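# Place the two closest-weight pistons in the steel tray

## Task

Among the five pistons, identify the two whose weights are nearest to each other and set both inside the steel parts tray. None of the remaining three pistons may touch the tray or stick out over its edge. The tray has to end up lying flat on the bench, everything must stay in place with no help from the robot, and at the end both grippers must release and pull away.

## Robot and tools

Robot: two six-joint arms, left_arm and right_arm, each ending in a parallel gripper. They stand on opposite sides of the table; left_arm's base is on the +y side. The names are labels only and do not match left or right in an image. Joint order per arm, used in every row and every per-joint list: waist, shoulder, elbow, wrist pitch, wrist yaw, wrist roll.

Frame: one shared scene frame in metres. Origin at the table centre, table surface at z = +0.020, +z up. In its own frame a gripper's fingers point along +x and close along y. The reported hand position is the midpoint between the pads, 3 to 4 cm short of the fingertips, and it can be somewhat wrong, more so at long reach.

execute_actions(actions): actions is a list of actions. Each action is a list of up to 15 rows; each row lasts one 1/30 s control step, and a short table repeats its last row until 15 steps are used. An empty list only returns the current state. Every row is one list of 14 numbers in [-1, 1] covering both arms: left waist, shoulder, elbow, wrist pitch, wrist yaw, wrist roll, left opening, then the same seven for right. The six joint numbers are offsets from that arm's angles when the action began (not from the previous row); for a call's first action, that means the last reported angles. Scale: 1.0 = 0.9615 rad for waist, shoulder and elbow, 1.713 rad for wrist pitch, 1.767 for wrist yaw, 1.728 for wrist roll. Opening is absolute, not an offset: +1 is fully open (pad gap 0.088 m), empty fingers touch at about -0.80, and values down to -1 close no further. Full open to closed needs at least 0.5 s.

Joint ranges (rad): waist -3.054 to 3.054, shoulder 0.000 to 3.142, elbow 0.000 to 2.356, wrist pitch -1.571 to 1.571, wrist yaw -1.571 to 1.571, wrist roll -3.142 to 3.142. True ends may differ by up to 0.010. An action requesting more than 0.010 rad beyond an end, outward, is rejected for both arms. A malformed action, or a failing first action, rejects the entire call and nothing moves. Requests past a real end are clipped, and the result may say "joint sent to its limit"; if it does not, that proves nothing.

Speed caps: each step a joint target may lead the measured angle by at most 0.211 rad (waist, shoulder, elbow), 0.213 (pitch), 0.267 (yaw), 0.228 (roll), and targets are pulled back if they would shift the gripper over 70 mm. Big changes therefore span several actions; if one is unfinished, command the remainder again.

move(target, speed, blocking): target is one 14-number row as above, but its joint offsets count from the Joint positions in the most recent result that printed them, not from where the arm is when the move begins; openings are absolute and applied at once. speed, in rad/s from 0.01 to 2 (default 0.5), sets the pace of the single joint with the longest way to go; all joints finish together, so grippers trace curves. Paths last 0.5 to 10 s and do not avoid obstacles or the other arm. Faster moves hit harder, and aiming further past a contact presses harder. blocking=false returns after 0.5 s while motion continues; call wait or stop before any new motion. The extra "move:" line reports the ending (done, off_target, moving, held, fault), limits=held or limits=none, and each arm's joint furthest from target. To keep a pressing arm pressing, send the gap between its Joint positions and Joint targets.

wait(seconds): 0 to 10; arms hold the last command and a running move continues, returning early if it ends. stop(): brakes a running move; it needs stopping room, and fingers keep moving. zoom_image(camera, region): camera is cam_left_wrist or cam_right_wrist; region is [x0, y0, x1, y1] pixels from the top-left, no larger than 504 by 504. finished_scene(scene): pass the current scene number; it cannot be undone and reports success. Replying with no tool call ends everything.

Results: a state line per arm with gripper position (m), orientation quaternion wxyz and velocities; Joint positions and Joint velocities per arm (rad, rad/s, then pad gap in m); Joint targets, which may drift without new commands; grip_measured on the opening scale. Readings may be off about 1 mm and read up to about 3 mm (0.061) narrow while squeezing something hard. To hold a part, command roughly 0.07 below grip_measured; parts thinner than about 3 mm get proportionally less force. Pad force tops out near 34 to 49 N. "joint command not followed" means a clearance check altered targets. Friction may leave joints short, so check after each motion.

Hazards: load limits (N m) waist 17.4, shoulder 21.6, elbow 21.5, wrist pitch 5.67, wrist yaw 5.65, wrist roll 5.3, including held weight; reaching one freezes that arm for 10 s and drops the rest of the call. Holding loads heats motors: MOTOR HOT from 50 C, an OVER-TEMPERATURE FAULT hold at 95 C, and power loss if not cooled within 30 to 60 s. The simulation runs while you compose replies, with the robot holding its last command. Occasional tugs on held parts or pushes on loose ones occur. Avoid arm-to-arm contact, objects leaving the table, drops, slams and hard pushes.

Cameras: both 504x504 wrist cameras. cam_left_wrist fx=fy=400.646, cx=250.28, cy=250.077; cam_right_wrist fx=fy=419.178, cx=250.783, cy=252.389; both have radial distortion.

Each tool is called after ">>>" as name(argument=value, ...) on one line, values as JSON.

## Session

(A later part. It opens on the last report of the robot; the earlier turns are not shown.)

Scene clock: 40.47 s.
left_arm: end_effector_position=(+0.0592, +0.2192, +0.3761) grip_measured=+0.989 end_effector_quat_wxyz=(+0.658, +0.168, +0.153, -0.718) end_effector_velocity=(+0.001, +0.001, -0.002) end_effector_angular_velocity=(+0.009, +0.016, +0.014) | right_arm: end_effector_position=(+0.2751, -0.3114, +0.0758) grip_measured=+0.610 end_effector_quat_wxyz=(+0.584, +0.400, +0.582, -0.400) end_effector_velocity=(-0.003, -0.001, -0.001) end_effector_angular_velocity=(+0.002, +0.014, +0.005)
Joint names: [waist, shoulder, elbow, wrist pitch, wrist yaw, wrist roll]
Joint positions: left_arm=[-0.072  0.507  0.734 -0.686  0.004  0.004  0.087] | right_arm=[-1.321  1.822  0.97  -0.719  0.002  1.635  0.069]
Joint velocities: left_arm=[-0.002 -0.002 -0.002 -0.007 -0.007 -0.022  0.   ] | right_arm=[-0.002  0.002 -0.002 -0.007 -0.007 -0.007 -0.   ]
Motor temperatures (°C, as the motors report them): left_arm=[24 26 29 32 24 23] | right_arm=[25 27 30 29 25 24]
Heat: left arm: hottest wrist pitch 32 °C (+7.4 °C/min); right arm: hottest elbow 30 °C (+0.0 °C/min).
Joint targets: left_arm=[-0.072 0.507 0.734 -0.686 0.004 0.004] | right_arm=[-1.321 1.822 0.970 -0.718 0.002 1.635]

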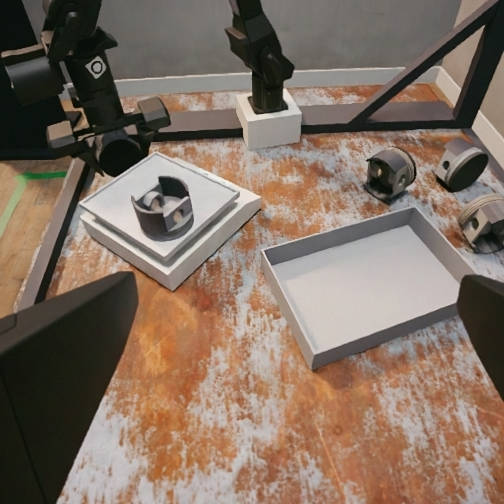

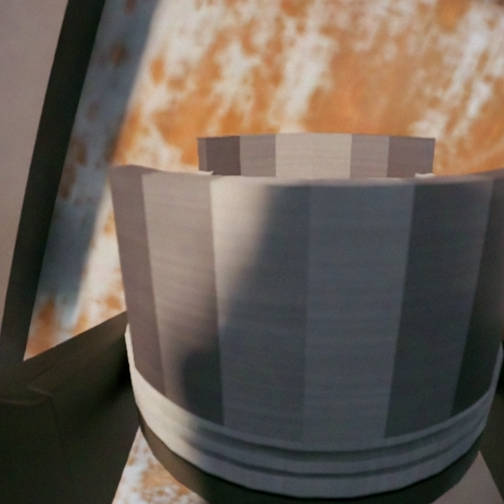

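>>> move(target=[0,0,0,0,0,0,1,0,-0.1653,0.2375,-0.2114,0,0,0.5], speed=0.4)

>>> move(target=[0,0,0,0,0,0,1,0.486,0.2178,0.2355,-0.01,0,-0.0237,0.5], speed=0.4)

Scene clock: 43.63 s.
left_arm: end_effector_position=(+0.0592, +0.2192, +0.3761) grip_measured=+0.989 end_effector_quat_wxyz=(+0.658, +0.168, +0.153, -0.718) end_effector_velocity=(+0.001, +0.002, -0.006) end_effector_angular_velocity=(+0.026, -0.012, +0.001) | right_arm: end_effector_position=(+0.2756, -0.3112, +0.1646) grip_measured=+0.610 end_effector_quat_wxyz=(+0.584, +0.400, +0.582, -0.400) end_effector_velocity=(-0.002, -0.001, +0.000) end_effector_angular_velocity=(+0.004, +0.010, -0.010)
Joint names: [waist, shoulder, elbow, wrist pitch, wrist yaw, wrist roll]
Joint positions: left_arm=[-0.072  0.507  0.734 -0.686  0.004  0.004  0.087] | right_arm=[-1.321  1.678  1.187 -1.079  0.002  1.635  0.069]
Joint velocities: left_arm=[-0.002  0.002 -0.002 -0.022 -0.007  0.007 -0.   ] | right_arm=[-0.002 -0.002 -0.002 -0.007 -0.007  0.007 -0.   ]
Motor temperatures (°C, as the motors report them): left_arm=[24 26 30 32 24 23] | right_arm=[25 27 31 29 25 24]
Heat: left arm: hottest wrist pitch 32 °C (+6.9 °C/min); right arm: hottest elbow 31 °C (+1.4 °C/min).
Joint targets: left_arm=[-0.072 0.507 0.734 -0.686 0.004 0.004] | right_arm=[-1.321 1.663 1.198 -1.081 0.002 1.635]
move: off_target (right_arm); limits=none; left_arm: farthest joint: the waist, 0.000 radians from its target (0.000 radians at the start); right_arm: farthest joint: the shoulder, 0.015 radians from its target (0.159 radians at the start)

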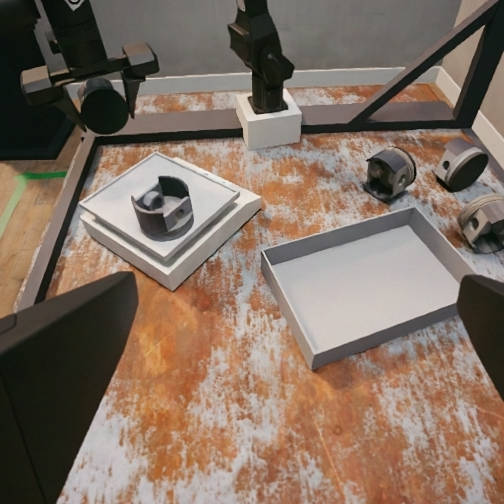

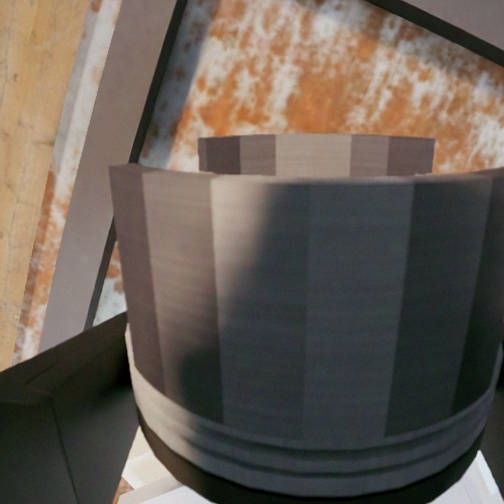

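Scene clock: 45.33 s.
left_arm: end_effector_position=(+0.0592, +0.2192, +0.3761) grip_measured=+0.989 end_effector_quat_wxyz=(+0.658, +0.168, +0.153, -0.718) end_effector_velocity=(+0.001, -0.000, +0.001) end_effector_angular_velocity=(-0.008, -0.009, +0.001) | right_arm: end_effector_position=(+0.2256, -0.1643, +0.1580) grip_measured=+0.610 end_effector_quat_wxyz=(+0.665, +0.243, +0.663, -0.243) end_effector_velocity=(-0.004, -0.004, +0.000) end_effector_angular_velocity=(-0.013, +0.019, -0.010)
Joint names: [waist, shoulder, elbow, wrist pitch, wrist yaw, wrist roll]
Joint positions: left_arm=[-0.072  0.507  0.734 -0.686  0.004  0.004  0.087] | right_arm=[-0.857  1.876  1.401 -1.094  0.002  1.597  0.069]
Joint velocities: left_arm=[-0.002 -0.002 -0.002  0.007 -0.007  0.007 -0.   ] | right_arm=[-0.002 -0.002 -0.002 -0.022 -0.007  0.007 -0.   ]
Motor temperatures (°C, as the motors report them): left_arm=[24 26 30 33 24 23] | right_arm=[25 27 31 29 25 24]
Heat: left arm: hottest wrist pitch 33 °C (+7.9 °C/min); right arm: hottest elbow 31 °C (+1.3 °C/min).
Joint targets: left_arm=[-0.072 0.507 0.734 -0.686 0.004 0.004] | right_arm=[-0.853 1.887 1.413 -1.096 0.002 1.594]
move: off_target (right_arm); limits=none; left_arm: farthest joint: the waist, 0.000 radians from its target (0.000 radians at the start); right_arm: farthest joint: the elbow, 0.012 radians from its target (0.227 radians at the start)

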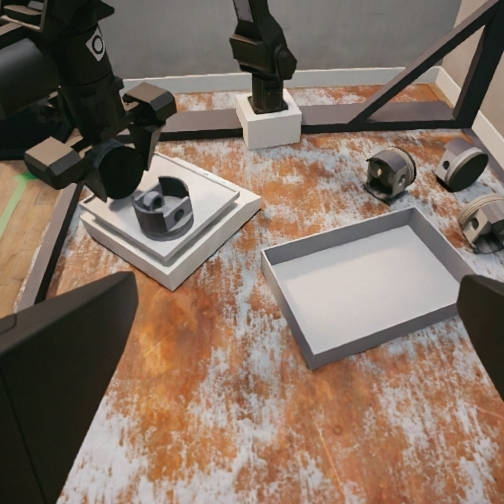

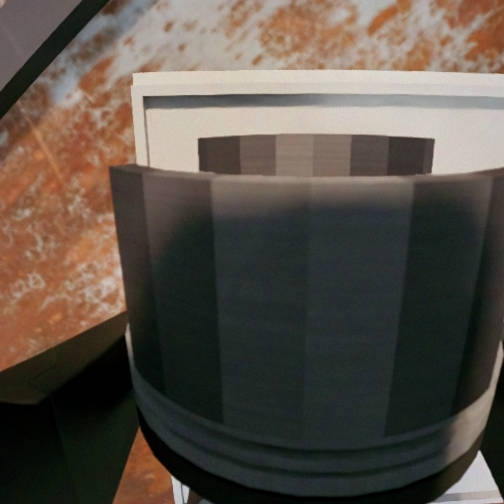

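>>> move(target=[0,0,0,0,0,0,1,0,0.031,-0.0554,0.038,0,0,0.5], speed=0.07)

Scene clock: 47.00 s.
left_arm: end_effector_position=(+0.0592, +0.2192, +0.3761) grip_measured=+0.989 end_effector_quat_wxyz=(+0.658, +0.168, +0.153, -0.718) end_effector_velocity=(+0.000, -0.001, -0.000) end_effector_angular_velocity=(-0.002, +0.004, +0.007) | right_arm: end_effector_position=(+0.2256, -0.1644, +0.1408) grip_measured=+0.610 end_effector_quat_wxyz=(+0.665, +0.243, +0.663, -0.243) end_effector_velocity=(+0.002, -0.000, +0.000) end_effector_angular_velocity=(+0.001, -0.010, +0.005)
Joint names: [waist, shoulder, elbow, wrist pitch, wrist yaw, wrist roll]
Joint positions: left_arm=[-0.072  0.507  0.734 -0.686  0.004  0.004  0.087] | right_arm=[-0.857  1.894  1.355 -1.031  0.002  1.597  0.069]
Joint velocities: left_arm=[-0.002  0.002 -0.002  0.007 -0.007 -0.007  0.   ] | right_arm=[-0.002 -0.002 -0.002  0.007  0.007 -0.007 -0.   ]
Motor temperatures (°C, as the motors report them): left_arm=[24 26 30 33 24 23] | right_arm=[25 27 31 29 25 24]
Heat: left arm: hottest wrist pitch 33 °C (+7.7 °C/min); right arm: hottest elbow 31 °C (+1.3 °C/min).
Joint targets: left_arm=[-0.072 0.507 0.734 -0.686 0.004 0.004] | right_arm=[-0.857 1.906 1.348 -1.029 0.002 1.597]
move: off_target (right_arm); limits=none; left_arm: farthest joint: the waist, 0.000 radians from its target (0.000 radians at the start); right_arm: farthest joint: the shoulder, 0.012 radians from its target (0.029 radians at the start)

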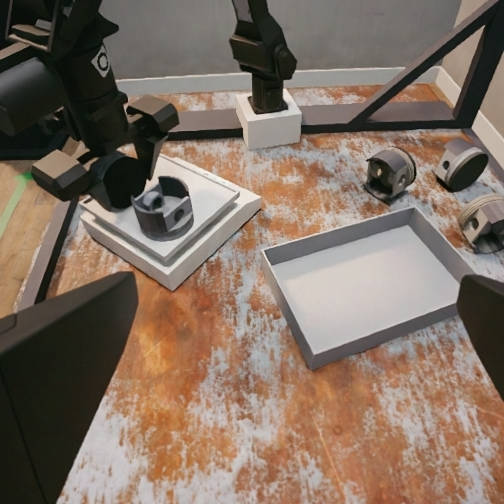

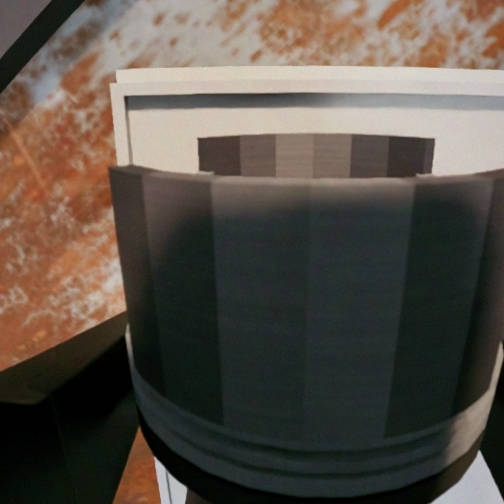

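>>> move(target=[0,0,0,0,0,0,1,0,0.015,-0.0156,0.0076,0,0,0.5], speed=0.025)

Scene clock: 48.03 s.
left_arm: end_effector_position=(+0.0592, +0.2192, +0.3761) grip_measured=+0.989 end_effector_quat_wxyz=(+0.658, +0.168, +0.153, -0.718) end_effector_velocity=(+0.001, +0.001, -0.002) end_effector_angular_velocity=(+0.008, +0.003, +0.007) | right_arm: end_effector_position=(+0.2257, -0.1642, +0.1397) grip_measured=+0.610 end_effector_quat_wxyz=(+0.665, +0.244, +0.663, -0.242) end_effector_velocity=(+0.002, -0.000, +0.000) end_effector_angular_velocity=(+0.001, -0.010, +0.005)
Joint names: [waist, shoulder, elbow, wrist pitch, wrist yaw, wrist roll]
Joint positions: left_arm=[-0.072  0.507  0.734 -0.686  0.004  0.004  0.087] | right_arm=[-0.857  1.894  1.35  -1.024  0.002  1.597  0.069]
Joint velocities: left_arm=[-0.002 -0.002 -0.002 -0.007 -0.007 -0.007  0.   ] | right_arm=[-0.002 -0.002 -0.002  0.007  0.007 -0.007  0.   ]
Motor temperatures (°C, as the motors report them): left_arm=[24 26 30 33 24 23] | right_arm=[25 28 31 29 25 24]
Heat: left arm: hottest wrist pitch 33 °C (+7.5 °C/min); right arm: hottest elbow 31 °C (+1.2 °C/min).
Joint targets: left_arm=[-0.072 0.507 0.734 -0.686 0.004 0.004] | right_arm=[-0.857 1.909 1.340 -1.018 0.002 1.597]
move: off_target (right_arm); limits=none; left_arm: farthest joint: the waist, 0.000 radians from its target (0.000 radians at the start); right_arm: farthest joint: the shoulder, 0.014 radians from its target (0.014 radians at the start)

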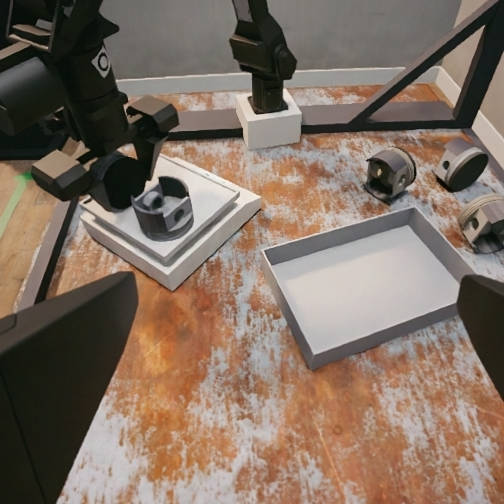

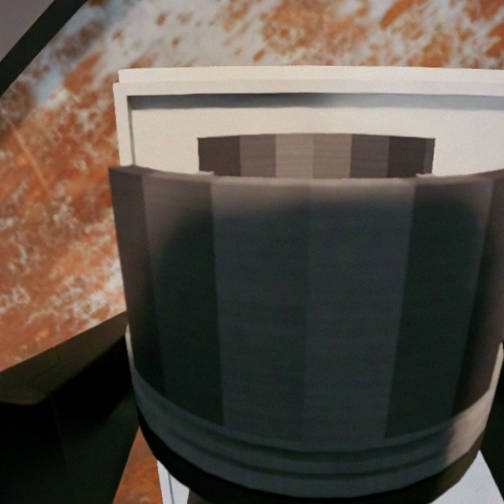

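>>> execute_actions(actions=[[[0,0,0,0,0,0,1,0,0.008,-0.006,0,0,0,0.55],[0,0,0,0,0,0,1,0,0.008,-0.006,0,0,0,0.57],[0,0,0,0,0,0,1,0,0.008,-0.006,0,0,0,0.59],[0,0,0,0,0,0,1,0,0.008,-0.006,0,0,0,0.61],[0,0,0,0,0,0,1,0,0.008,-0.006,0,0,0,0.63],[0,0,0,0,0,0,1,0,0.008,-0.006,0,0,0,0.65],[0,0,0,0,0,0,1,0,0.006,-0.004,0,0,0,0.67],[0,0,0,0,0,0,1,0,0.004,-0.002,0,0,0,0.70],[0,0,0,0,0,0,1,0,0,0,0,0,0,0.73],[0,0,0,0,0,0,1,0,0,0,0,0,0,0.77],[0,0,0,0,0,0,1,0,0,0,0,0,0,0.81],[0,0,0,0,0,0,1,0,0,0,0,0,0,0.85],[0,0,0,0,0,0,1,0,0,0,0,0,0,0.9],[0,0,0,0,0,0,1,0,0,0,0,0,0,0.95],[0,0,0,0,0,0,1,0,0,0,0,0,0,1]]])

>>> move(target=[0,0,0,0,0,0,1,0,-0.056,0.262,-0.1708,0,0,1], speed=0.4)

>>> move(target=[0,0,0,0,0,0,1,0.55,-0.467,-0.495,0.017,0,0.04,1], speed=0.7)

Scene clock: 50.90 s.
left_arm: end_effector_position=(+0.0592, +0.2192, +0.3761) grip_measured=+0.989 end_effector_quat_wxyz=(+0.658, +0.168, +0.153, -0.718) end_effector_velocity=(+0.002, +0.002, -0.005) end_effector_angular_velocity=(+0.022, +0.002, +0.012) | right_arm: end_effector_position=(+0.2256, -0.1643, +0.1396) grip_measured=+0.865 end_effector_quat_wxyz=(+0.665, +0.244, +0.663, -0.242) end_effector_velocity=(-0.001, +0.002, +0.000) end_effector_angular_velocity=(+0.010, +0.001, +0.010)
Joint names: [waist, shoulder, elbow, wrist pitch, wrist yaw, wrist roll]
Joint positions: left_arm=[-0.072  0.507  0.734 -0.686  0.004  0.004  0.087] | right_arm=[-0.857  1.894  1.35  -1.024  0.002  1.597  0.081]
Joint velocities: left_arm=[ 0.002 -0.002 -0.002 -0.022 -0.007 -0.007 -0.   ] | right_arm=[ 0.002 -0.002 -0.002  0.007 -0.007 -0.007  0.063]
Motor temperatures (°C, as the motors report them): left_arm=[24 26 30 33 24 23] | right_arm=[25 28 31 29 25 24]
Heat: left arm: hottest wrist pitch 33 °C (+7.1 °C/min); right arm: hottest elbow 31 °C (+1.2 °C/min).
Joint targets: left_arm=[-0.072 0.507 0.734 -0.686 0.004 0.004] | right_arm=[-0.857 1.894 1.350 -1.024 0.002 1.597]

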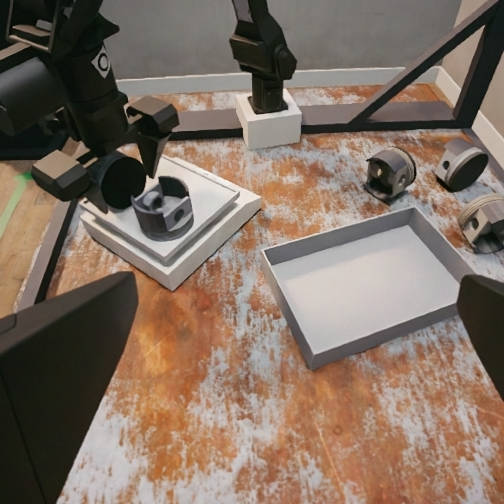

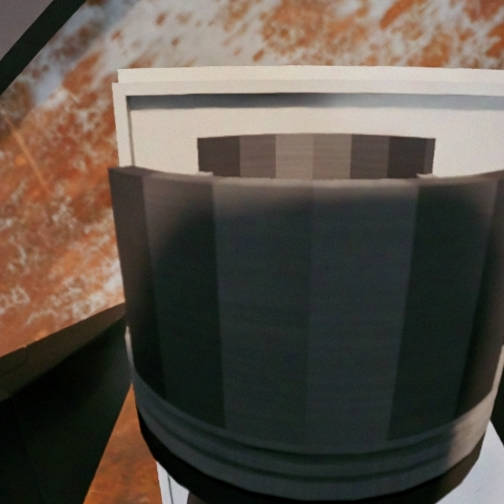

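Scene clock: 52.23 s.
left_arm: end_effector_position=(+0.0592, +0.2192, +0.3761) grip_measured=+0.989 end_effector_quat_wxyz=(+0.658, +0.168, +0.153, -0.718) end_effector_velocity=(+0.003, +0.000, -0.003) end_effector_angular_velocity=(+0.013, +0.009, +0.027) | right_arm: end_effector_position=(+0.2256, -0.1643, +0.2146) grip_measured=+1.000 end_effector_quat_wxyz=(+0.665, +0.243, +0.663, -0.243) end_effector_velocity=(-0.004, -0.004, +0.000) end_effector_angular_velocity=(-0.013, +0.019, -0.010)
Joint names: [waist, shoulder, elbow, wrist pitch, wrist yaw, wrist roll]
Joint positions: left_arm=[-0.072  0.507  0.734 -0.686  0.004  0.004  0.087] | right_arm=[-0.857  1.85   1.594 -1.314  0.002  1.597  0.088]
Joint velocities: left_arm=[-0.002  0.002 -0.002 -0.007 -0.022 -0.022 -0.   ] | right_arm=[-0.002 -0.002 -0.002 -0.022 -0.007  0.007  0.   ]
Motor temperatures (°C, as the motors report them): left_arm=[24 26 30 33 24 23] | right_arm=[25 28 31 29 25 24]
Heat: left arm: hottest wrist pitch 33 °C (+6.9 °C/min); right arm: hottest elbow 31 °C (+1.1 °C/min).
Joint targets: left_arm=[-0.072 0.507 0.734 -0.686 0.004 0.004] | right_arm=[-0.857 1.840 1.602 -1.317 0.002 1.597]
move: done; limits=none; left_arm: farthest joint: the waist, 0.000 radians from its target (0.000 radians at the start); right_arm: farthest joint: the shoulder, 0.010 radians from its target (0.054 radians at the start)

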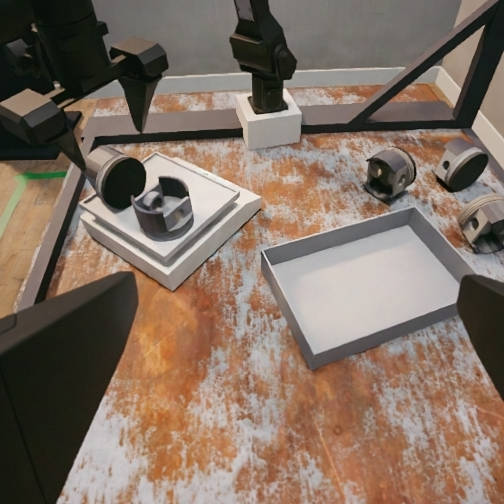

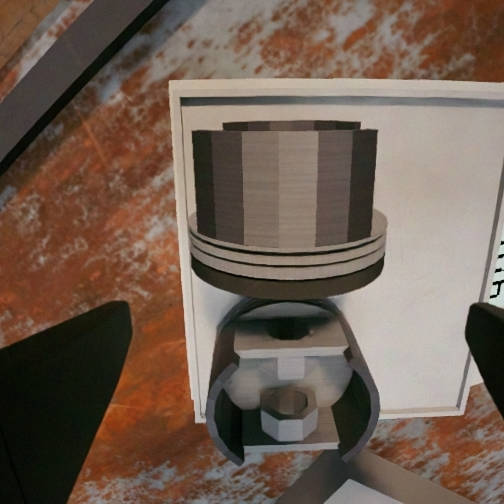

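Scene clock: 53.67 s.
left_arm: end_effector_position=(+0.0592, +0.2192, +0.3761) grip_measured=+0.989 end_effector_quat_wxyz=(+0.658, +0.168, +0.153, -0.718) end_effector_velocity=(+0.000, -0.001, -0.000) end_effector_angular_velocity=(-0.003, -0.010, +0.001) | right_arm: end_effector_position=(+0.0445, -0.2058, +0.2149) grip_measured=+1.000 end_effector_quat_wxyz=(+0.703, +0.086, +0.701, -0.085) end_effector_velocity=(-0.005, -0.006, -0.001) end_effector_angular_velocity=(-0.023, +0.026, -0.005)
Joint names: [waist, shoulder, elbow, wrist pitch, wrist yaw, wrist roll]
Joint positions: left_arm=[-0.072  0.507  0.734 -0.686  0.004  0.004  0.087] | right_arm=[-0.332  1.41   1.128 -1.287  0.002  1.663  0.088]
Joint velocities: left_arm=[-0.002  0.002 -0.002  0.007 -0.007  0.007 -0.   ] | right_arm=[ 0.002 -0.002 -0.007 -0.022 -0.022  0.007  0.   ]
Motor temperatures (°C, as the motors report them): left_arm=[24 26 30 33 24 23] | right_arm=[25 28 31 29 25 24]
Heat: left arm: hottest wrist pitch 33 °C (+6.7 °C/min); right arm: hottest elbow 31 °C (+1.1 °C/min).
Joint targets: left_arm=[-0.072 0.507 0.734 -0.686 0.004 0.004] | right_arm=[-0.328 1.401 1.118 -1.285 0.002 1.666]
move: done; limits=none; left_arm: farthest joint: the waist, 0.000 radians from its target (0.000 radians at the start); right_arm: farthest joint: the elbow, 0.010 radians from its target (0.476 radians at the start)

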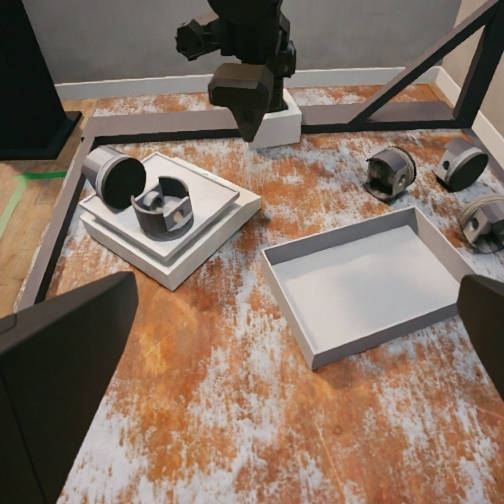

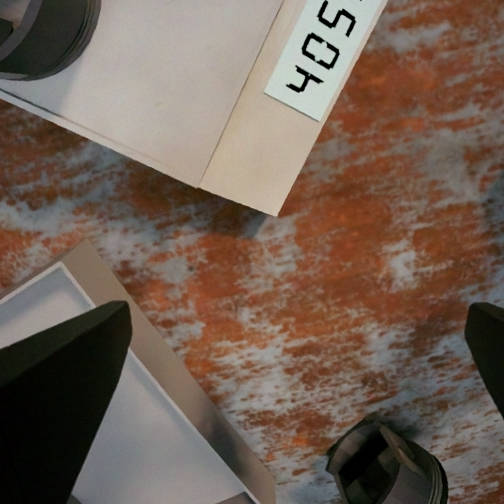

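>>> move(target=[0,0,0,0,0,0,1,0.983,0.204,-0.107,0.162,0,0.043,1], speed=0.8)

Scene clock: 56.03 s.
left_arm: end_effector_position=(+0.0592, +0.2192, +0.3761) grip_measured=+0.989 end_effector_quat_wxyz=(+0.658, +0.168, +0.153, -0.718) end_effector_velocity=(+0.000, -0.002, +0.004) end_effector_angular_velocity=(-0.023, -0.008, +0.001) | right_arm: end_effector_position=(-0.1790, -0.2463, +0.1498) grip_measured=+1.000 end_effector_quat_wxyz=(+0.673, -0.218, +0.672, +0.219) end_effector_velocity=(+0.003, -0.000, +0.000) end_effector_angular_velocity=(+0.000, -0.010, +0.005)
Joint names: [waist, shoulder, elbow, wrist pitch, wrist yaw, wrist roll]
Joint positions: left_arm=[-0.072  0.507  0.734 -0.686  0.004  0.004  0.087] | right_arm=[ 0.609  1.594  1.035 -1.011  0.002  1.734  0.088]
Joint velocities: left_arm=[-0.002 -0.002 -0.002  0.022 -0.007  0.007 -0.   ] | right_arm=[-0.002 -0.002 -0.002 -0.007  0.007 -0.007  0.   ]
Motor temperatures (°C, as the motors report them): left_arm=[24 26 30 33 24 23] | right_arm=[25 28 31 29 25 24]
Heat: left arm: hottest wrist pitch 33 °C (+6.4 °C/min); right arm: hottest elbow 31 °C (+1.1 °C/min).
Joint targets: left_arm=[-0.072 0.507 0.734 -0.686 0.004 0.004] | right_arm=[0.613 1.606 1.025 -1.010 0.002 1.737]
move: off_target (right_arm); limits=none; left_arm: farthest joint: the waist, 0.000 radians from its target (0.000 radians at the start); right_arm: farthest joint: the shoulder, 0.012 radians from its target (0.196 radians at the start)

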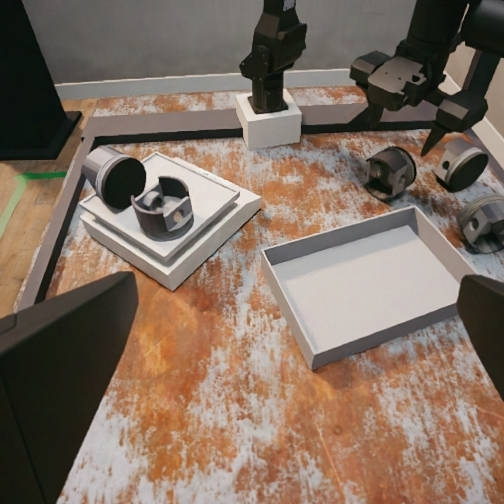

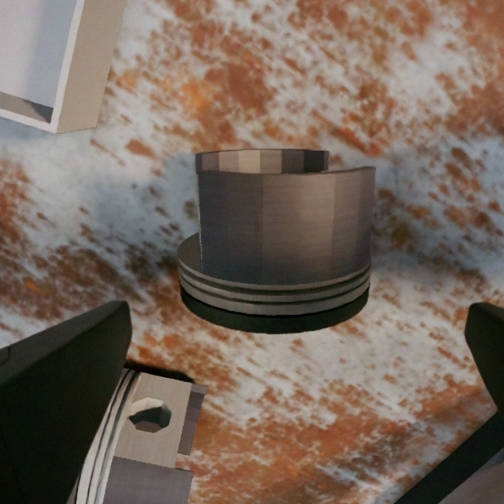

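>>> move(target=[0,0,0,0,0,0,1,0.0446,0.1853,-0.1668,0.1852,0,0.0156,1], speed=0.3)

Scene clock: 58.57 s.
left_arm: end_effector_position=(+0.0592, +0.2192, +0.3761) grip_measured=+0.989 end_effector_quat_wxyz=(+0.658, +0.168, +0.153, -0.718) end_effector_velocity=(+0.002, +0.001, -0.002) end_effector_angular_velocity=(+0.006, -0.010, +0.006) | right_arm: end_effector_position=(-0.1908, -0.2495, +0.0745) grip_measured=+1.000 end_effector_quat_wxyz=(+0.672, -0.223, +0.670, +0.223) end_effector_velocity=(+0.001, -0.002, +0.000) end_effector_angular_velocity=(-0.010, -0.000, +0.005)
Joint names: [waist, shoulder, elbow, wrist pitch, wrist yaw, wrist roll]
Joint positions: left_arm=[-0.072  0.507  0.734 -0.686  0.004  0.004  0.087] | right_arm=[ 0.648  1.758  0.883 -0.696  0.002  1.758  0.088]
Joint velocities: left_arm=[ 0.002 -0.002 -0.002 -0.007 -0.007  0.007 -0.   ] | right_arm=[-0.002 -0.002 -0.002 -0.007 -0.007 -0.007  0.   ]
Motor temperatures (°C, as the motors report them): left_arm=[24 26 30 34 24 23] | right_arm=[25 28 31 29 25 24]
Heat: left arm: hottest wrist pitch 34 °C (+7.2 °C/min); right arm: hottest elbow 31 °C (+1.0 °C/min).
Joint targets: left_arm=[-0.072 0.507 0.734 -0.686 0.004 0.004] | right_arm=[0.652 1.772 0.874 -0.694 0.002 1.761]
move: off_target (right_arm); limits=none; left_arm: farthest joint: the waist, 0.000 radians from its target (0.000 radians at the start); right_arm: farthest joint: the shoulder, 0.014 radians from its target (0.178 radians at the start)

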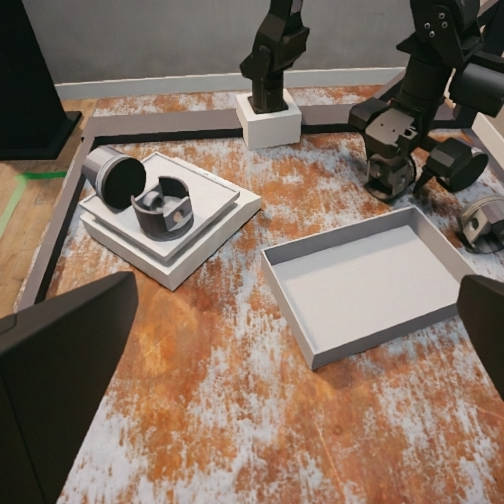

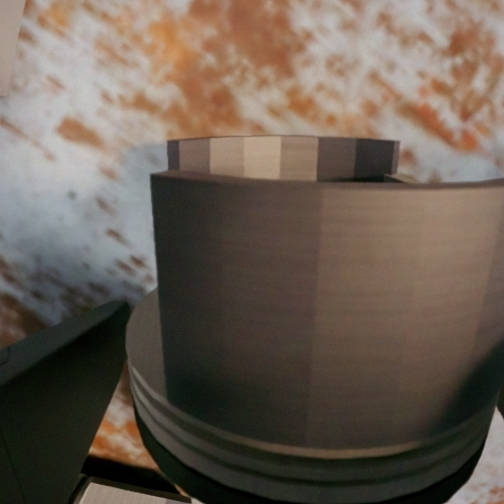

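>>> execute_actions(actions=[[[0,0,0,0,0,0,1,0,0,0,0,0,0,0.95],[0,0,0,0,0,0,1,0,0,0,0,0,0,0.91],[0,0,0,0,0,0,1,0,0,0,0,0,0,0.87],[0,0,0,0,0,0,1,0,0,0,0,0,0,0.83],[0,0,0,0,0,0,1,0,0,0,0,0,0,0.80],[0,0,0,0,0,0,1,0,0,0,0,0,0,0.77],[0,0,0,0,0,0,1,0,0,0,0,0,0,0.75],[0,0,0,0,0,0,1,0,0,0,0,0,0,0.73],[0,0,0,0,0,0,1,0,0,0,0,0,0,0.71],[0,0,0,0,0,0,1,0,0,0,0,0,0,0.69],[0,0,0,0,0,0,1,0,0,0,0,0,0,0.67],[0,0,0,0,0,0,1,0,0,0,0,0,0,0.65],[0,0,0,0,0,0,1,0,0,0,0,0,0,0.63],[0,0,0,0,0,0,1,0,0,0,0,0,0,0.60],[0,0,0,0,0,0,1,0,0,0,0,0,0,0.57]],[[0,0,0,0,0,0,1,0,0,0,0,0,0,0.54],[0,0,0,0,0,0,1,0,0,0,0,0,0,0.52],[0,0,0,0,0,0,1,0,0,0,0,0,0,0.5],[0,0,0,0,0,0,1,0,0,0,0,0,0,0.5],[0,0,0,0,0,0,1,0,0,0,0,0,0,0.5],[0,0,0,0,0,0,1,0,0,0,0,0,0,0.5],[0,0,0,0,0,0,1,0,-0.006,0.005,0,0,0,0.5],[0,0,0,0,0,0,1,0,-0.012,0.01,0,0,0,0.5],[0,0,0,0,0,0,1,0,-0.016,0.014,-0.002,0,0,0.5],[0,0,0,0,0,0,1,0,-0.02,0.018,-0.005,0,0,0.5],[0,0,0,0,0,0,1,0,-0.024,0.022,-0.009,0,0,0.5],[0,0,0,0,0,0,1,0,-0.028,0.026,-0.013,0,0,0.5],[0,0,0,0,0,0,1,0,-0.031,0.029,-0.017,0,0,0.5],[0,0,0,0,0,0,1,0,-0.033,0.031,-0.02,0,0,0.5],[0,0,0,0,0,0,1,0,-0.034,0.032,-0.022,0,0,0.5]]])

Scene clock: 62.07 s.
left_arm: end_effector_position=(+0.0592, +0.2192, +0.3761) grip_measured=+0.989 end_effector_quat_wxyz=(+0.658, +0.168, +0.153, -0.718) end_effector_velocity=(+0.001, +0.001, -0.002) end_effector_angular_velocity=(+0.008, +0.003, +0.007) | right_arm: end_effector_position=(-0.1913, -0.2492, +0.0791) grip_measured=+0.608 end_effector_quat_wxyz=(+0.672, -0.224, +0.670, +0.223) end_effector_velocity=(-0.002, +0.003, +0.038) end_effector_angular_velocity=(+0.009, +0.021, -0.015)
Joint names: [waist, shoulder, elbow, wrist pitch, wrist yaw, wrist roll]
Joint positions: left_arm=[-0.072  0.507  0.734 -0.686  0.004  0.004  0.087] | right_arm=[ 0.648  1.75   0.895 -0.718  0.002  1.758  0.069]
Joint velocities: left_arm=[-0.002 -0.002 -0.002 -0.007 -0.007 -0.007 -0.   ] | right_arm=[-0.007 -0.095  0.066 -0.139 -0.007  0.007  0.   ]
Motor temperatures (°C, as the motors report them): left_arm=[24 26 30 34 24 23] | right_arm=[25 28 31 29 25 24]
Heat: left arm: hottest wrist pitch 34 °C (+7.1 °C/min); right arm: hottest elbow 31 °C (+1.0 °C/min).
Joint targets: left_arm=[-0.072 0.507 0.734 -0.686 0.004 0.004] | right_arm=[0.648 1.726 0.914 -0.734 0.002 1.758]

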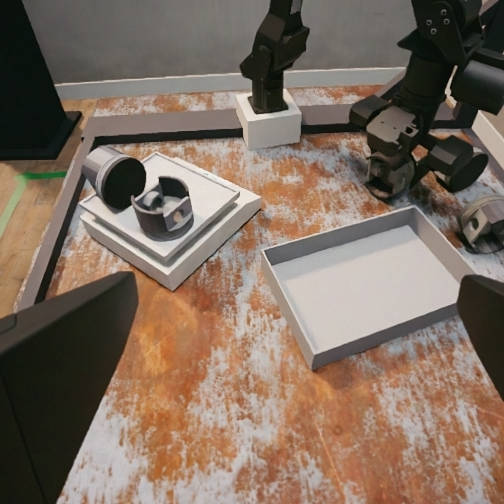

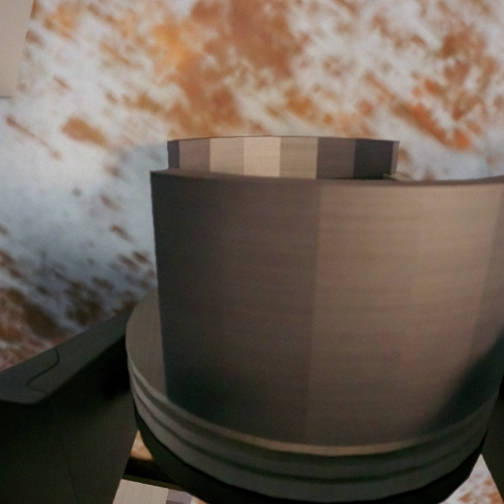

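>>> move(target=[0,0,0,0,0,0,1,-0.416,-0.2035,0.3348,-0.2863,0,-0.26,0.5], speed=0.5)

Scene clock: 64.03 s.
left_arm: end_effector_position=(+0.0592, +0.2192, +0.3761) grip_measured=+0.989 end_effector_quat_wxyz=(+0.658, +0.168, +0.153, -0.718) end_effector_velocity=(+0.001, +0.002, -0.005) end_effector_angular_velocity=(+0.022, +0.002, +0.007) | right_arm: end_effector_position=(-0.1034, -0.1884, +0.1975) grip_measured=+0.608 end_effector_quat_wxyz=(+0.666, -0.240, +0.664, +0.240) end_effector_velocity=(-0.001, +0.001, -0.000) end_effector_angular_velocity=(+0.004, +0.010, +0.005)
Joint names: [waist, shoulder, elbow, wrist pitch, wrist yaw, wrist roll]
Joint positions: left_arm=[-0.072  0.507  0.734 -0.686  0.004  0.004  0.087] | right_arm=[ 0.252  1.569  1.204 -1.206  0.002  1.312  0.069]
Joint velocities: left_arm=[-0.002 -0.002 -0.002 -0.022 -0.007 -0.007 -0.   ] | right_arm=[-0.002 -0.002 -0.002  0.007 -0.007 -0.007  0.   ]
Motor temperatures (°C, as the motors report them): left_arm=[24 26 30 34 24 23] | right_arm=[25 28 31 29 25 24]
Heat: left arm: hottest wrist pitch 34 °C (+7.1 °C/min); right arm: hottest elbow 31 °C (+1.0 °C/min).
Joint targets: left_arm=[-0.072 0.507 0.734 -0.686 0.004 0.004] | right_arm=[0.248 1.555 1.217 -1.208 0.002 1.309]
move: off_target (right_arm); limits=none; left_arm: farthest joint: the waist, 0.000 radians from its target (0.000 radians at the start); right_arm: farthest joint: the shoulder, 0.015 radians from its target (0.187 radians at the start)

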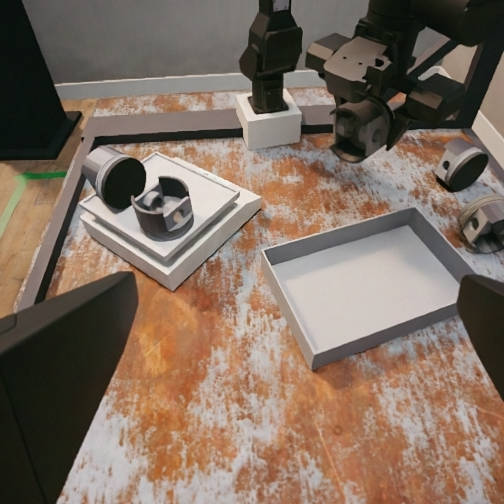

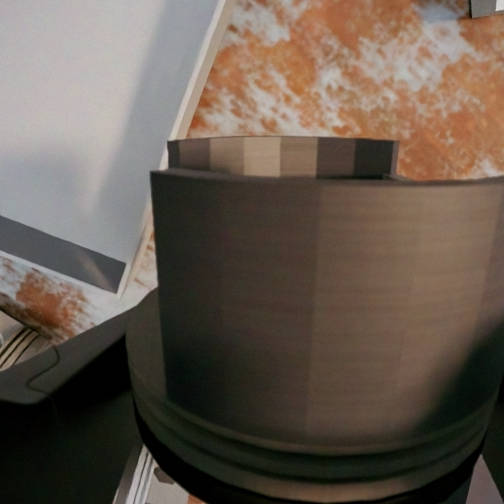

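>>> move(target=[0,0,0,0,0,0,1,-0.921,0,0,0,0,-0.614,0.5], speed=0.7)

Scene clock: 66.47 s.
left_arm: end_effector_position=(+0.0592, +0.2192, +0.3761) grip_measured=+0.989 end_effector_quat_wxyz=(+0.658, +0.168, +0.153, -0.718) end_effector_velocity=(+0.001, +0.002, +0.001) end_effector_angular_velocity=(-0.001, +0.017, +0.014) | right_arm: end_effector_position=(+0.1268, -0.1904, +0.1976) grip_measured=+0.608 end_effector_quat_wxyz=(+0.642, -0.298, +0.641, +0.297) end_effector_velocity=(+0.001, +0.000, -0.000) end_effector_angular_velocity=(+0.010, +0.003, +0.015)
Joint names: [waist, shoulder, elbow, wrist pitch, wrist yaw, wrist roll]
Joint positions: left_arm=[-0.072  0.507  0.734 -0.686  0.004  0.004  0.087] | right_arm=[-0.63   1.569  1.204 -1.206  0.002  0.255  0.069]
Joint velocities: left_arm=[-0.002 -0.007  0.002 -0.007 -0.007 -0.022  0.   ] | right_arm=[-0.007 -0.002 -0.002  0.007 -0.007 -0.022  0.   ]
Motor temperatures (°C, as the motors report them): left_arm=[24 26 30 34 24 23] | right_arm=[25 28 31 29 25 24]
Heat: left arm: hottest wrist pitch 34 °C (+7.1 °C/min); right arm: hottest elbow 31 °C (+0.0 °C/min).
Joint targets: left_arm=[-0.072 0.507 0.734 -0.686 0.004 0.004] | right_arm=[-0.634 1.569 1.204 -1.206 0.002 0.251]
move: done; limits=none; left_arm: farthest joint: the waist, 0.000 radians from its target (0.000 radians at the start); right_arm: farthest joint: the waist, 0.004 radians from its target (0.885 radians at the start)

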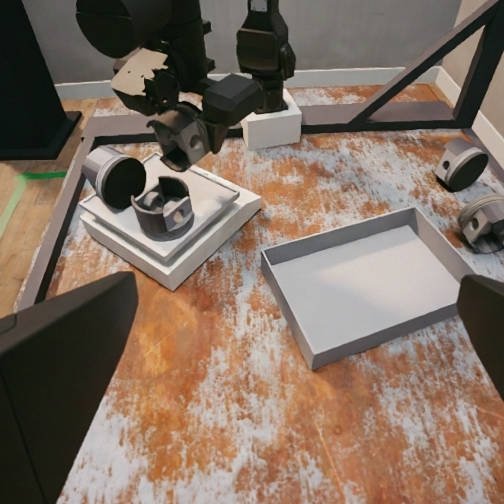

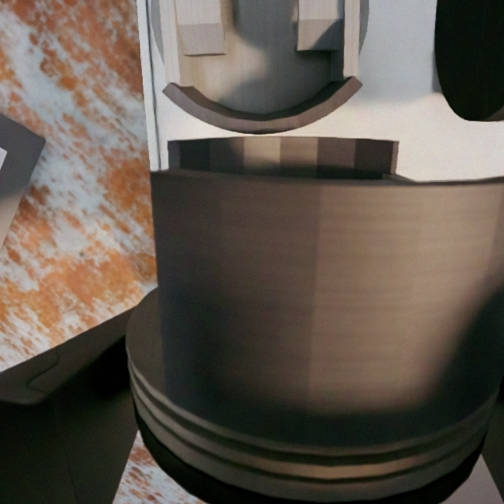

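>>> move(target=[0,0,0,0,0,0,1,0,-0.0286,-0.0212,0,0,0,0.5], speed=0.1)

Scene clock: 68.70 s.
left_arm: end_effector_position=(+0.0592, +0.2192, +0.3761) grip_measured=+0.989 end_effector_quat_wxyz=(+0.658, +0.168, +0.153, -0.718) end_effector_velocity=(-0.002, +0.001, -0.004) end_effector_angular_velocity=(+0.012, -0.004, -0.012) | right_arm: end_effector_position=(+0.1224, -0.1961, +0.1947) grip_measured=+0.608 end_effector_quat_wxyz=(+0.637, -0.301, +0.645, +0.296) end_effector_velocity=(-0.004, -0.005, -0.001) end_effector_angular_velocity=(-0.015, +0.031, -0.000)
Joint names: [waist, shoulder, elbow, wrist pitch, wrist yaw, wrist roll]
Joint positions: left_arm=[-0.072  0.507  0.734 -0.686  0.004  0.004  0.087] | right_arm=[-0.626  1.554  1.178 -1.207 -0.002  0.254  0.069]
Joint velocities: left_arm=[-0.002 -0.002 -0.007 -0.007  0.007  0.007 -0.   ] | right_arm=[-0.007 -0.002 -0.007 -0.022 -0.022 -0.007 -0.   ]
Motor temperatures (°C, as the motors report them): left_arm=[24 26 30 34 24 23] | right_arm=[25 28 31 29 25 24]
Heat: left arm: hottest wrist pitch 34 °C (+6.0 °C/min); right arm: hottest elbow 31 °C (+0.0 °C/min).
Joint targets: left_arm=[-0.072 0.507 0.734 -0.686 0.004 0.004] | right_arm=[-0.630 1.541 1.184 -1.206 0.002 0.254]
move: off_target (right_arm); limits=none; left_arm: farthest joint: the waist, 0.000 radians from its target (0.000 radians at the start); right_arm: farthest joint: the shoulder, 0.012 radians from its target (0.027 radians at the start)

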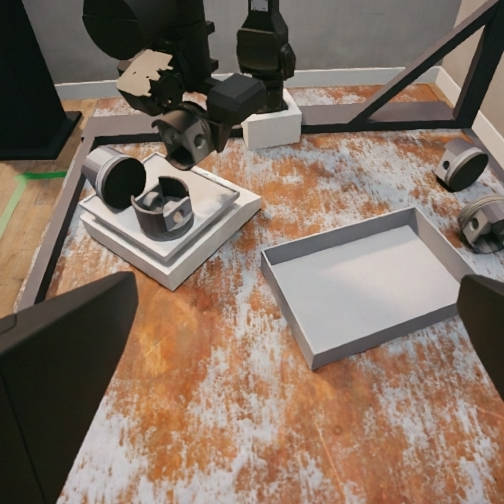

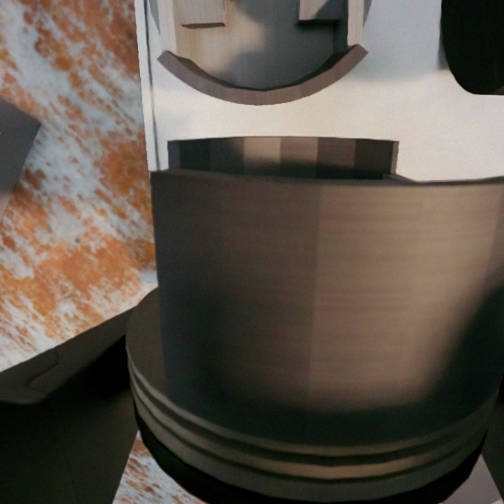

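>>> move(target=[0,0,0,0,0,0,1,0,0.069,-0.1795,0.1372,0.003,0,0.5], speed=0.2)

Scene clock: 70.77 s.
left_arm: end_effector_position=(+0.0592, +0.2192, +0.3761) grip_measured=+0.989 end_effector_quat_wxyz=(+0.658, +0.168, +0.153, -0.718) end_effector_velocity=(+0.001, +0.002, -0.003) end_effector_angular_velocity=(+0.008, +0.003, +0.007) | right_arm: end_effector_position=(+0.1238, -0.1932, +0.1398) grip_measured=+0.608 end_effector_quat_wxyz=(+0.640, -0.299, +0.642, +0.298) end_effector_velocity=(-0.000, -0.004, -0.001) end_effector_angular_velocity=(-0.014, -0.001, +0.005)
Joint names: [waist, shoulder, elbow, wrist pitch, wrist yaw, wrist roll]
Joint positions: left_arm=[-0.072  0.507  0.734 -0.686  0.004  0.004  0.087] | right_arm=[-0.626  1.611  1.011 -0.974 -0.002  0.254  0.069]
Joint velocities: left_arm=[-0.002 -0.007 -0.007 -0.007 -0.007 -0.007 -0.   ] | right_arm=[-0.002 -0.002 -0.007 -0.007  0.007 -0.007 -0.   ]
Motor temperatures (°C, as the motors report them): left_arm=[24 26 30 34 24 23] | right_arm=[25 28 31 29 25 24]
Heat: left arm: hottest wrist pitch 34 °C (+6.0 °C/min); right arm: hottest elbow 31 °C (+0.0 °C/min).
Joint targets: left_arm=[-0.072 0.507 0.734 -0.686 0.004 0.004] | right_arm=[-0.626 1.620 1.005 -0.972 0.003 0.254]
move: done; limits=none; left_arm: farthest joint: the waist, 0.000 radians from its target (0.000 radians at the start); right_arm: farthest joint: the shoulder, 0.009 radians from its target (0.067 radians at the start)

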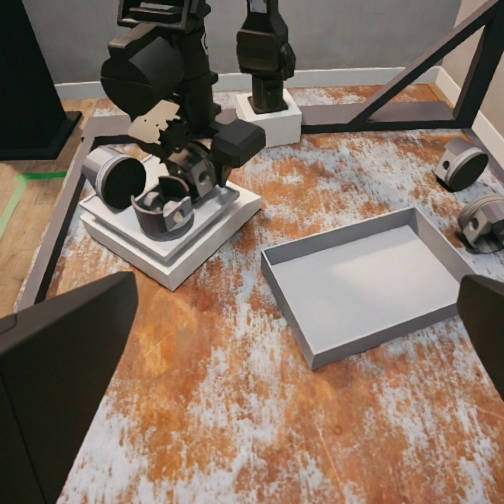

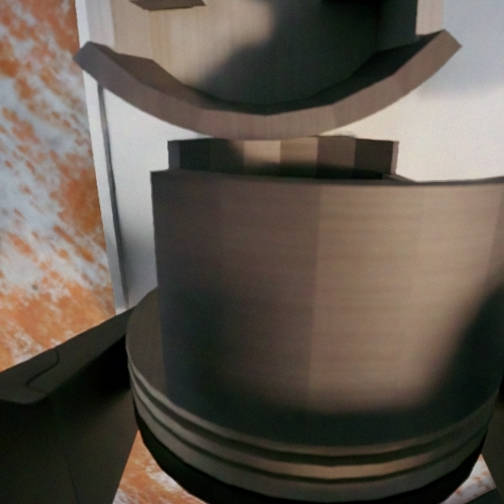

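>>> move(target=[0,0,0,0,0,0,1,0,0.0145,-0.0187,0.012,0,0,0.5], speed=0.03)

Scene clock: 71.87 s.
left_arm: end_effector_position=(+0.0592, +0.2192, +0.3761) grip_measured=+0.989 end_effector_quat_wxyz=(+0.658, +0.168, +0.153, -0.718) end_effector_velocity=(+0.001, -0.000, +0.003) end_effector_angular_velocity=(-0.012, +0.004, +0.007) | right_arm: end_effector_position=(+0.1240, -0.1929, +0.1377) grip_measured=+0.608 end_effector_quat_wxyz=(+0.641, -0.298, +0.641, +0.299) end_effector_velocity=(-0.003, +0.001, -0.001) end_effector_angular_velocity=(+0.012, +0.019, +0.005)
Joint names: [waist, shoulder, elbow, wrist pitch, wrist yaw, wrist roll]
Joint positions: left_arm=[-0.072  0.507  0.734 -0.686  0.004  0.004  0.087] | right_arm=[-0.626  1.611  1.002 -0.96  -0.002  0.254  0.069]
Joint velocities: left_arm=[-0.002 -0.002  0.002  0.007 -0.007 -0.007 -0.   ] | right_arm=[-0.002 -0.002 -0.007  0.007 -0.022 -0.007 -0.   ]
Motor temperatures (°C, as the motors report them): left_arm=[24 26 30 34 24 23] | right_arm=[25 28 31 29 25 24]
Heat: left arm: hottest wrist pitch 34 °C (+6.0 °C/min); right arm: hottest elbow 31 °C (+1.0 °C/min).
Joint targets: left_arm=[-0.072 0.507 0.734 -0.686 0.004 0.004] | right_arm=[-0.626 1.625 0.993 -0.954 -0.002 0.254]
move: off_target (right_arm); limits=none; left_arm: farthest joint: the waist, 0.000 radians from its target (0.000 radians at the start); right_arm: farthest joint: the shoulder, 0.014 radians from its target (0.014 radians at the start)

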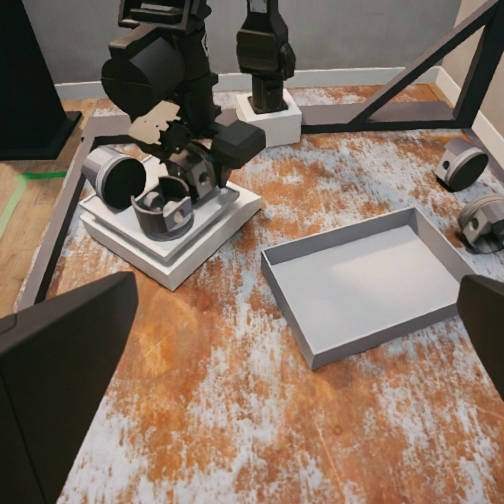

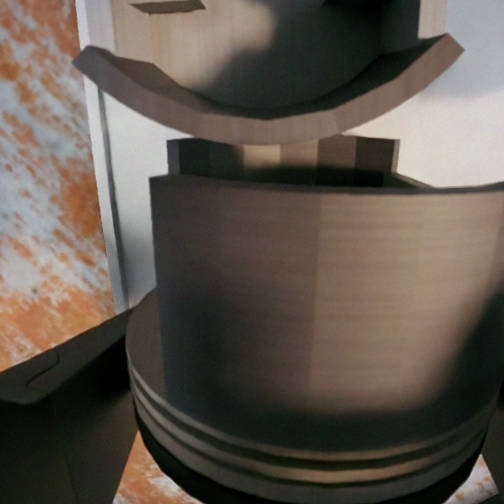

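>>> execute_actions(actions=[[[0,0,0,0,0,0,1,0,0.006,-0.004,0,0,0,0.55],[0,0,0,0,0,0,1,0,0.006,-0.004,0,0,0,0.57],[0,0,0,0,0,0,1,0,0.006,-0.004,0,0,0,0.59],[0,0,0,0,0,0,1,0,0.006,-0.004,0,0,0,0.61],[0,0,0,0,0,0,1,0,0.006,-0.004,0,0,0,0.63],[0,0,0,0,0,0,1,0,0.006,-0.004,0,0,0,0.65],[0,0,0,0,0,0,1,0,0.004,-0.003,0,0,0,0.67],[0,0,0,0,0,0,1,0,0.002,-0.002,0,0,0,0.70],[0,0,0,0,0,0,1,0,0,0,0,0,0,0.73],[0,0,0,0,0,0,1,0,0,0,0,0,0,0.77],[0,0,0,0,0,0,1,0,0,0,0,0,0,0.81],[0,0,0,0,0,0,1,0,0,0,0,0,0,0.85],[0,0,0,0,0,0,1,0,0,0,0,0,0,0.9],[0,0,0,0,0,0,1,0,0,0,0,0,0,0.95],[0,0,0,0,0,0,1,0,0,0,0,0,0,1]]])

>>> move(target=[0,0,0,0,0,0,1,0.09,-0.32,-0.0215,-0.17,0,0.051,1], speed=0.4)

Scene clock: 73.60 s.
left_arm: end_effector_position=(+0.0592, +0.2192, +0.3761) grip_measured=+0.989 end_effector_quat_wxyz=(+0.658, +0.168, +0.153, -0.718) end_effector_velocity=(+0.000, -0.002, +0.004) end_effector_angular_velocity=(-0.023, -0.008, +0.001) | right_arm: end_effector_position=(+0.1239, -0.1930, +0.1376) grip_measured=+0.865 end_effector_quat_wxyz=(+0.641, -0.298, +0.641, +0.299) end_effector_velocity=(-0.001, -0.002, +0.000) end_effector_angular_velocity=(-0.003, +0.010, +0.005)
Joint names: [waist, shoulder, elbow, wrist pitch, wrist yaw, wrist roll]
Joint positions: left_arm=[-0.072  0.507  0.734 -0.686  0.004  0.004  0.087] | right_arm=[-0.626  1.611  1.002 -0.96  -0.002  0.254  0.081]
Joint velocities: left_arm=[-0.002 -0.002 -0.002  0.022 -0.007  0.007 -0.   ] | right_arm=[-0.002 -0.002 -0.002 -0.007 -0.007 -0.007  0.064]
Motor temperatures (°C, as the motors report them): left_arm=[24 26 30 34 24 23] | right_arm=[25 28 31 29 25 24]
Heat: left arm: hottest wrist pitch 34 °C (+5.0 °C/min); right arm: hottest elbow 31 °C (+1.0 °C/min).
Joint targets: left_arm=[-0.072 0.507 0.734 -0.686 0.004 0.004] | right_arm=[-0.626 1.611 1.002 -0.960 -0.002 0.254]

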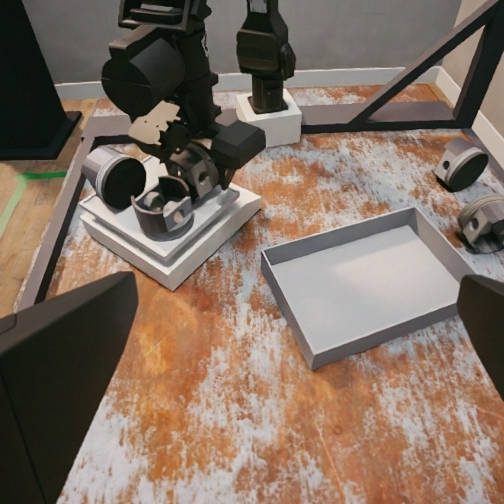

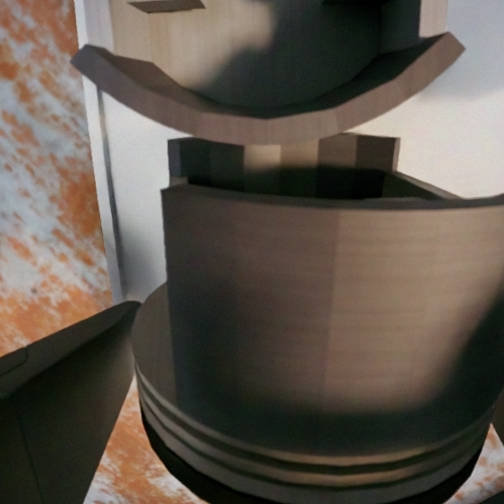

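Scene clock: 74.97 s.
left_arm: end_effector_position=(+0.0592, +0.2192, +0.3761) grip_measured=+0.989 end_effector_quat_wxyz=(+0.658, +0.168, +0.153, -0.718) end_effector_velocity=(+0.002, +0.001, -0.002) end_effector_angular_velocity=(+0.009, +0.016, +0.019) | right_arm: end_effector_position=(+0.0816, -0.2426, +0.1997) grip_measured=+1.000 end_effector_quat_wxyz=(+0.641, -0.297, +0.642, +0.298) end_effector_velocity=(+0.002, -0.006, -0.000) end_effector_angular_velocity=(-0.028, -0.013, +0.005)
Joint names: [waist, shoulder, elbow, wrist pitch, wrist yaw, wrist roll]
Joint positions: left_arm=[-0.072  0.507  0.734 -0.686  0.004  0.004  0.087] | right_arm=[-0.543  1.312  0.991 -1.249 -0.002  0.339  0.088]
Joint velocities: left_arm=[ 0.002 -0.002 -0.002 -0.007 -0.007 -0.022 -0.   ] | right_arm=[-0.002 -0.002 -0.002 -0.022  0.022 -0.007  0.   ]
Motor temperatures (°C, as the motors report them): left_arm=[24 26 30 35 24 23] | right_arm=[25 28 31 29 25 24]
Heat: left arm: hottest wrist pitch 35 °C (+6.0 °C/min); right arm: hottest elbow 31 °C (+1.0 °C/min).
Joint targets: left_arm=[-0.072 0.507 0.734 -0.686 0.004 0.004] | right_arm=[-0.540 1.304 0.981 -1.252 -0.002 0.342]
move: done; limits=none; left_arm: farthest joint: the waist, 0.000 radians from its target (0.000 radians at the start); right_arm: farthest joint: the elbow, 0.010 radians from its target (0.021 radians at the start)

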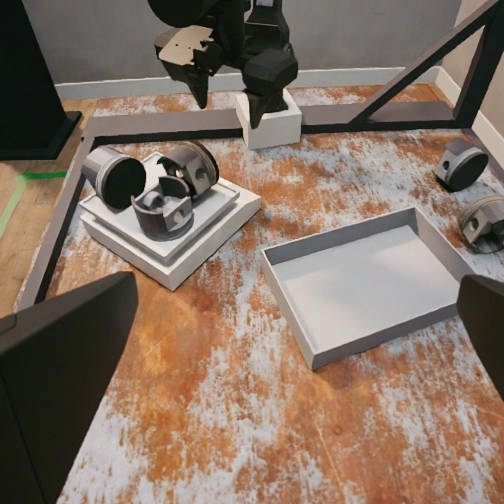

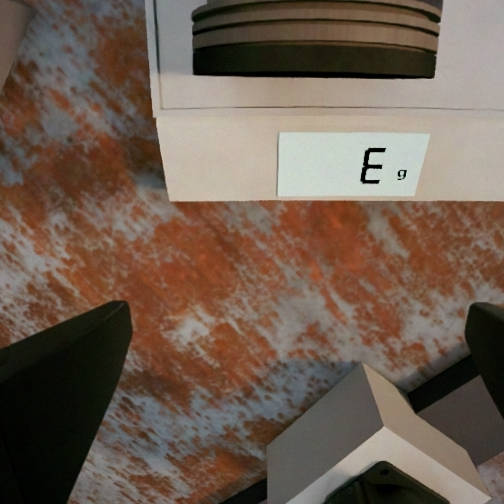

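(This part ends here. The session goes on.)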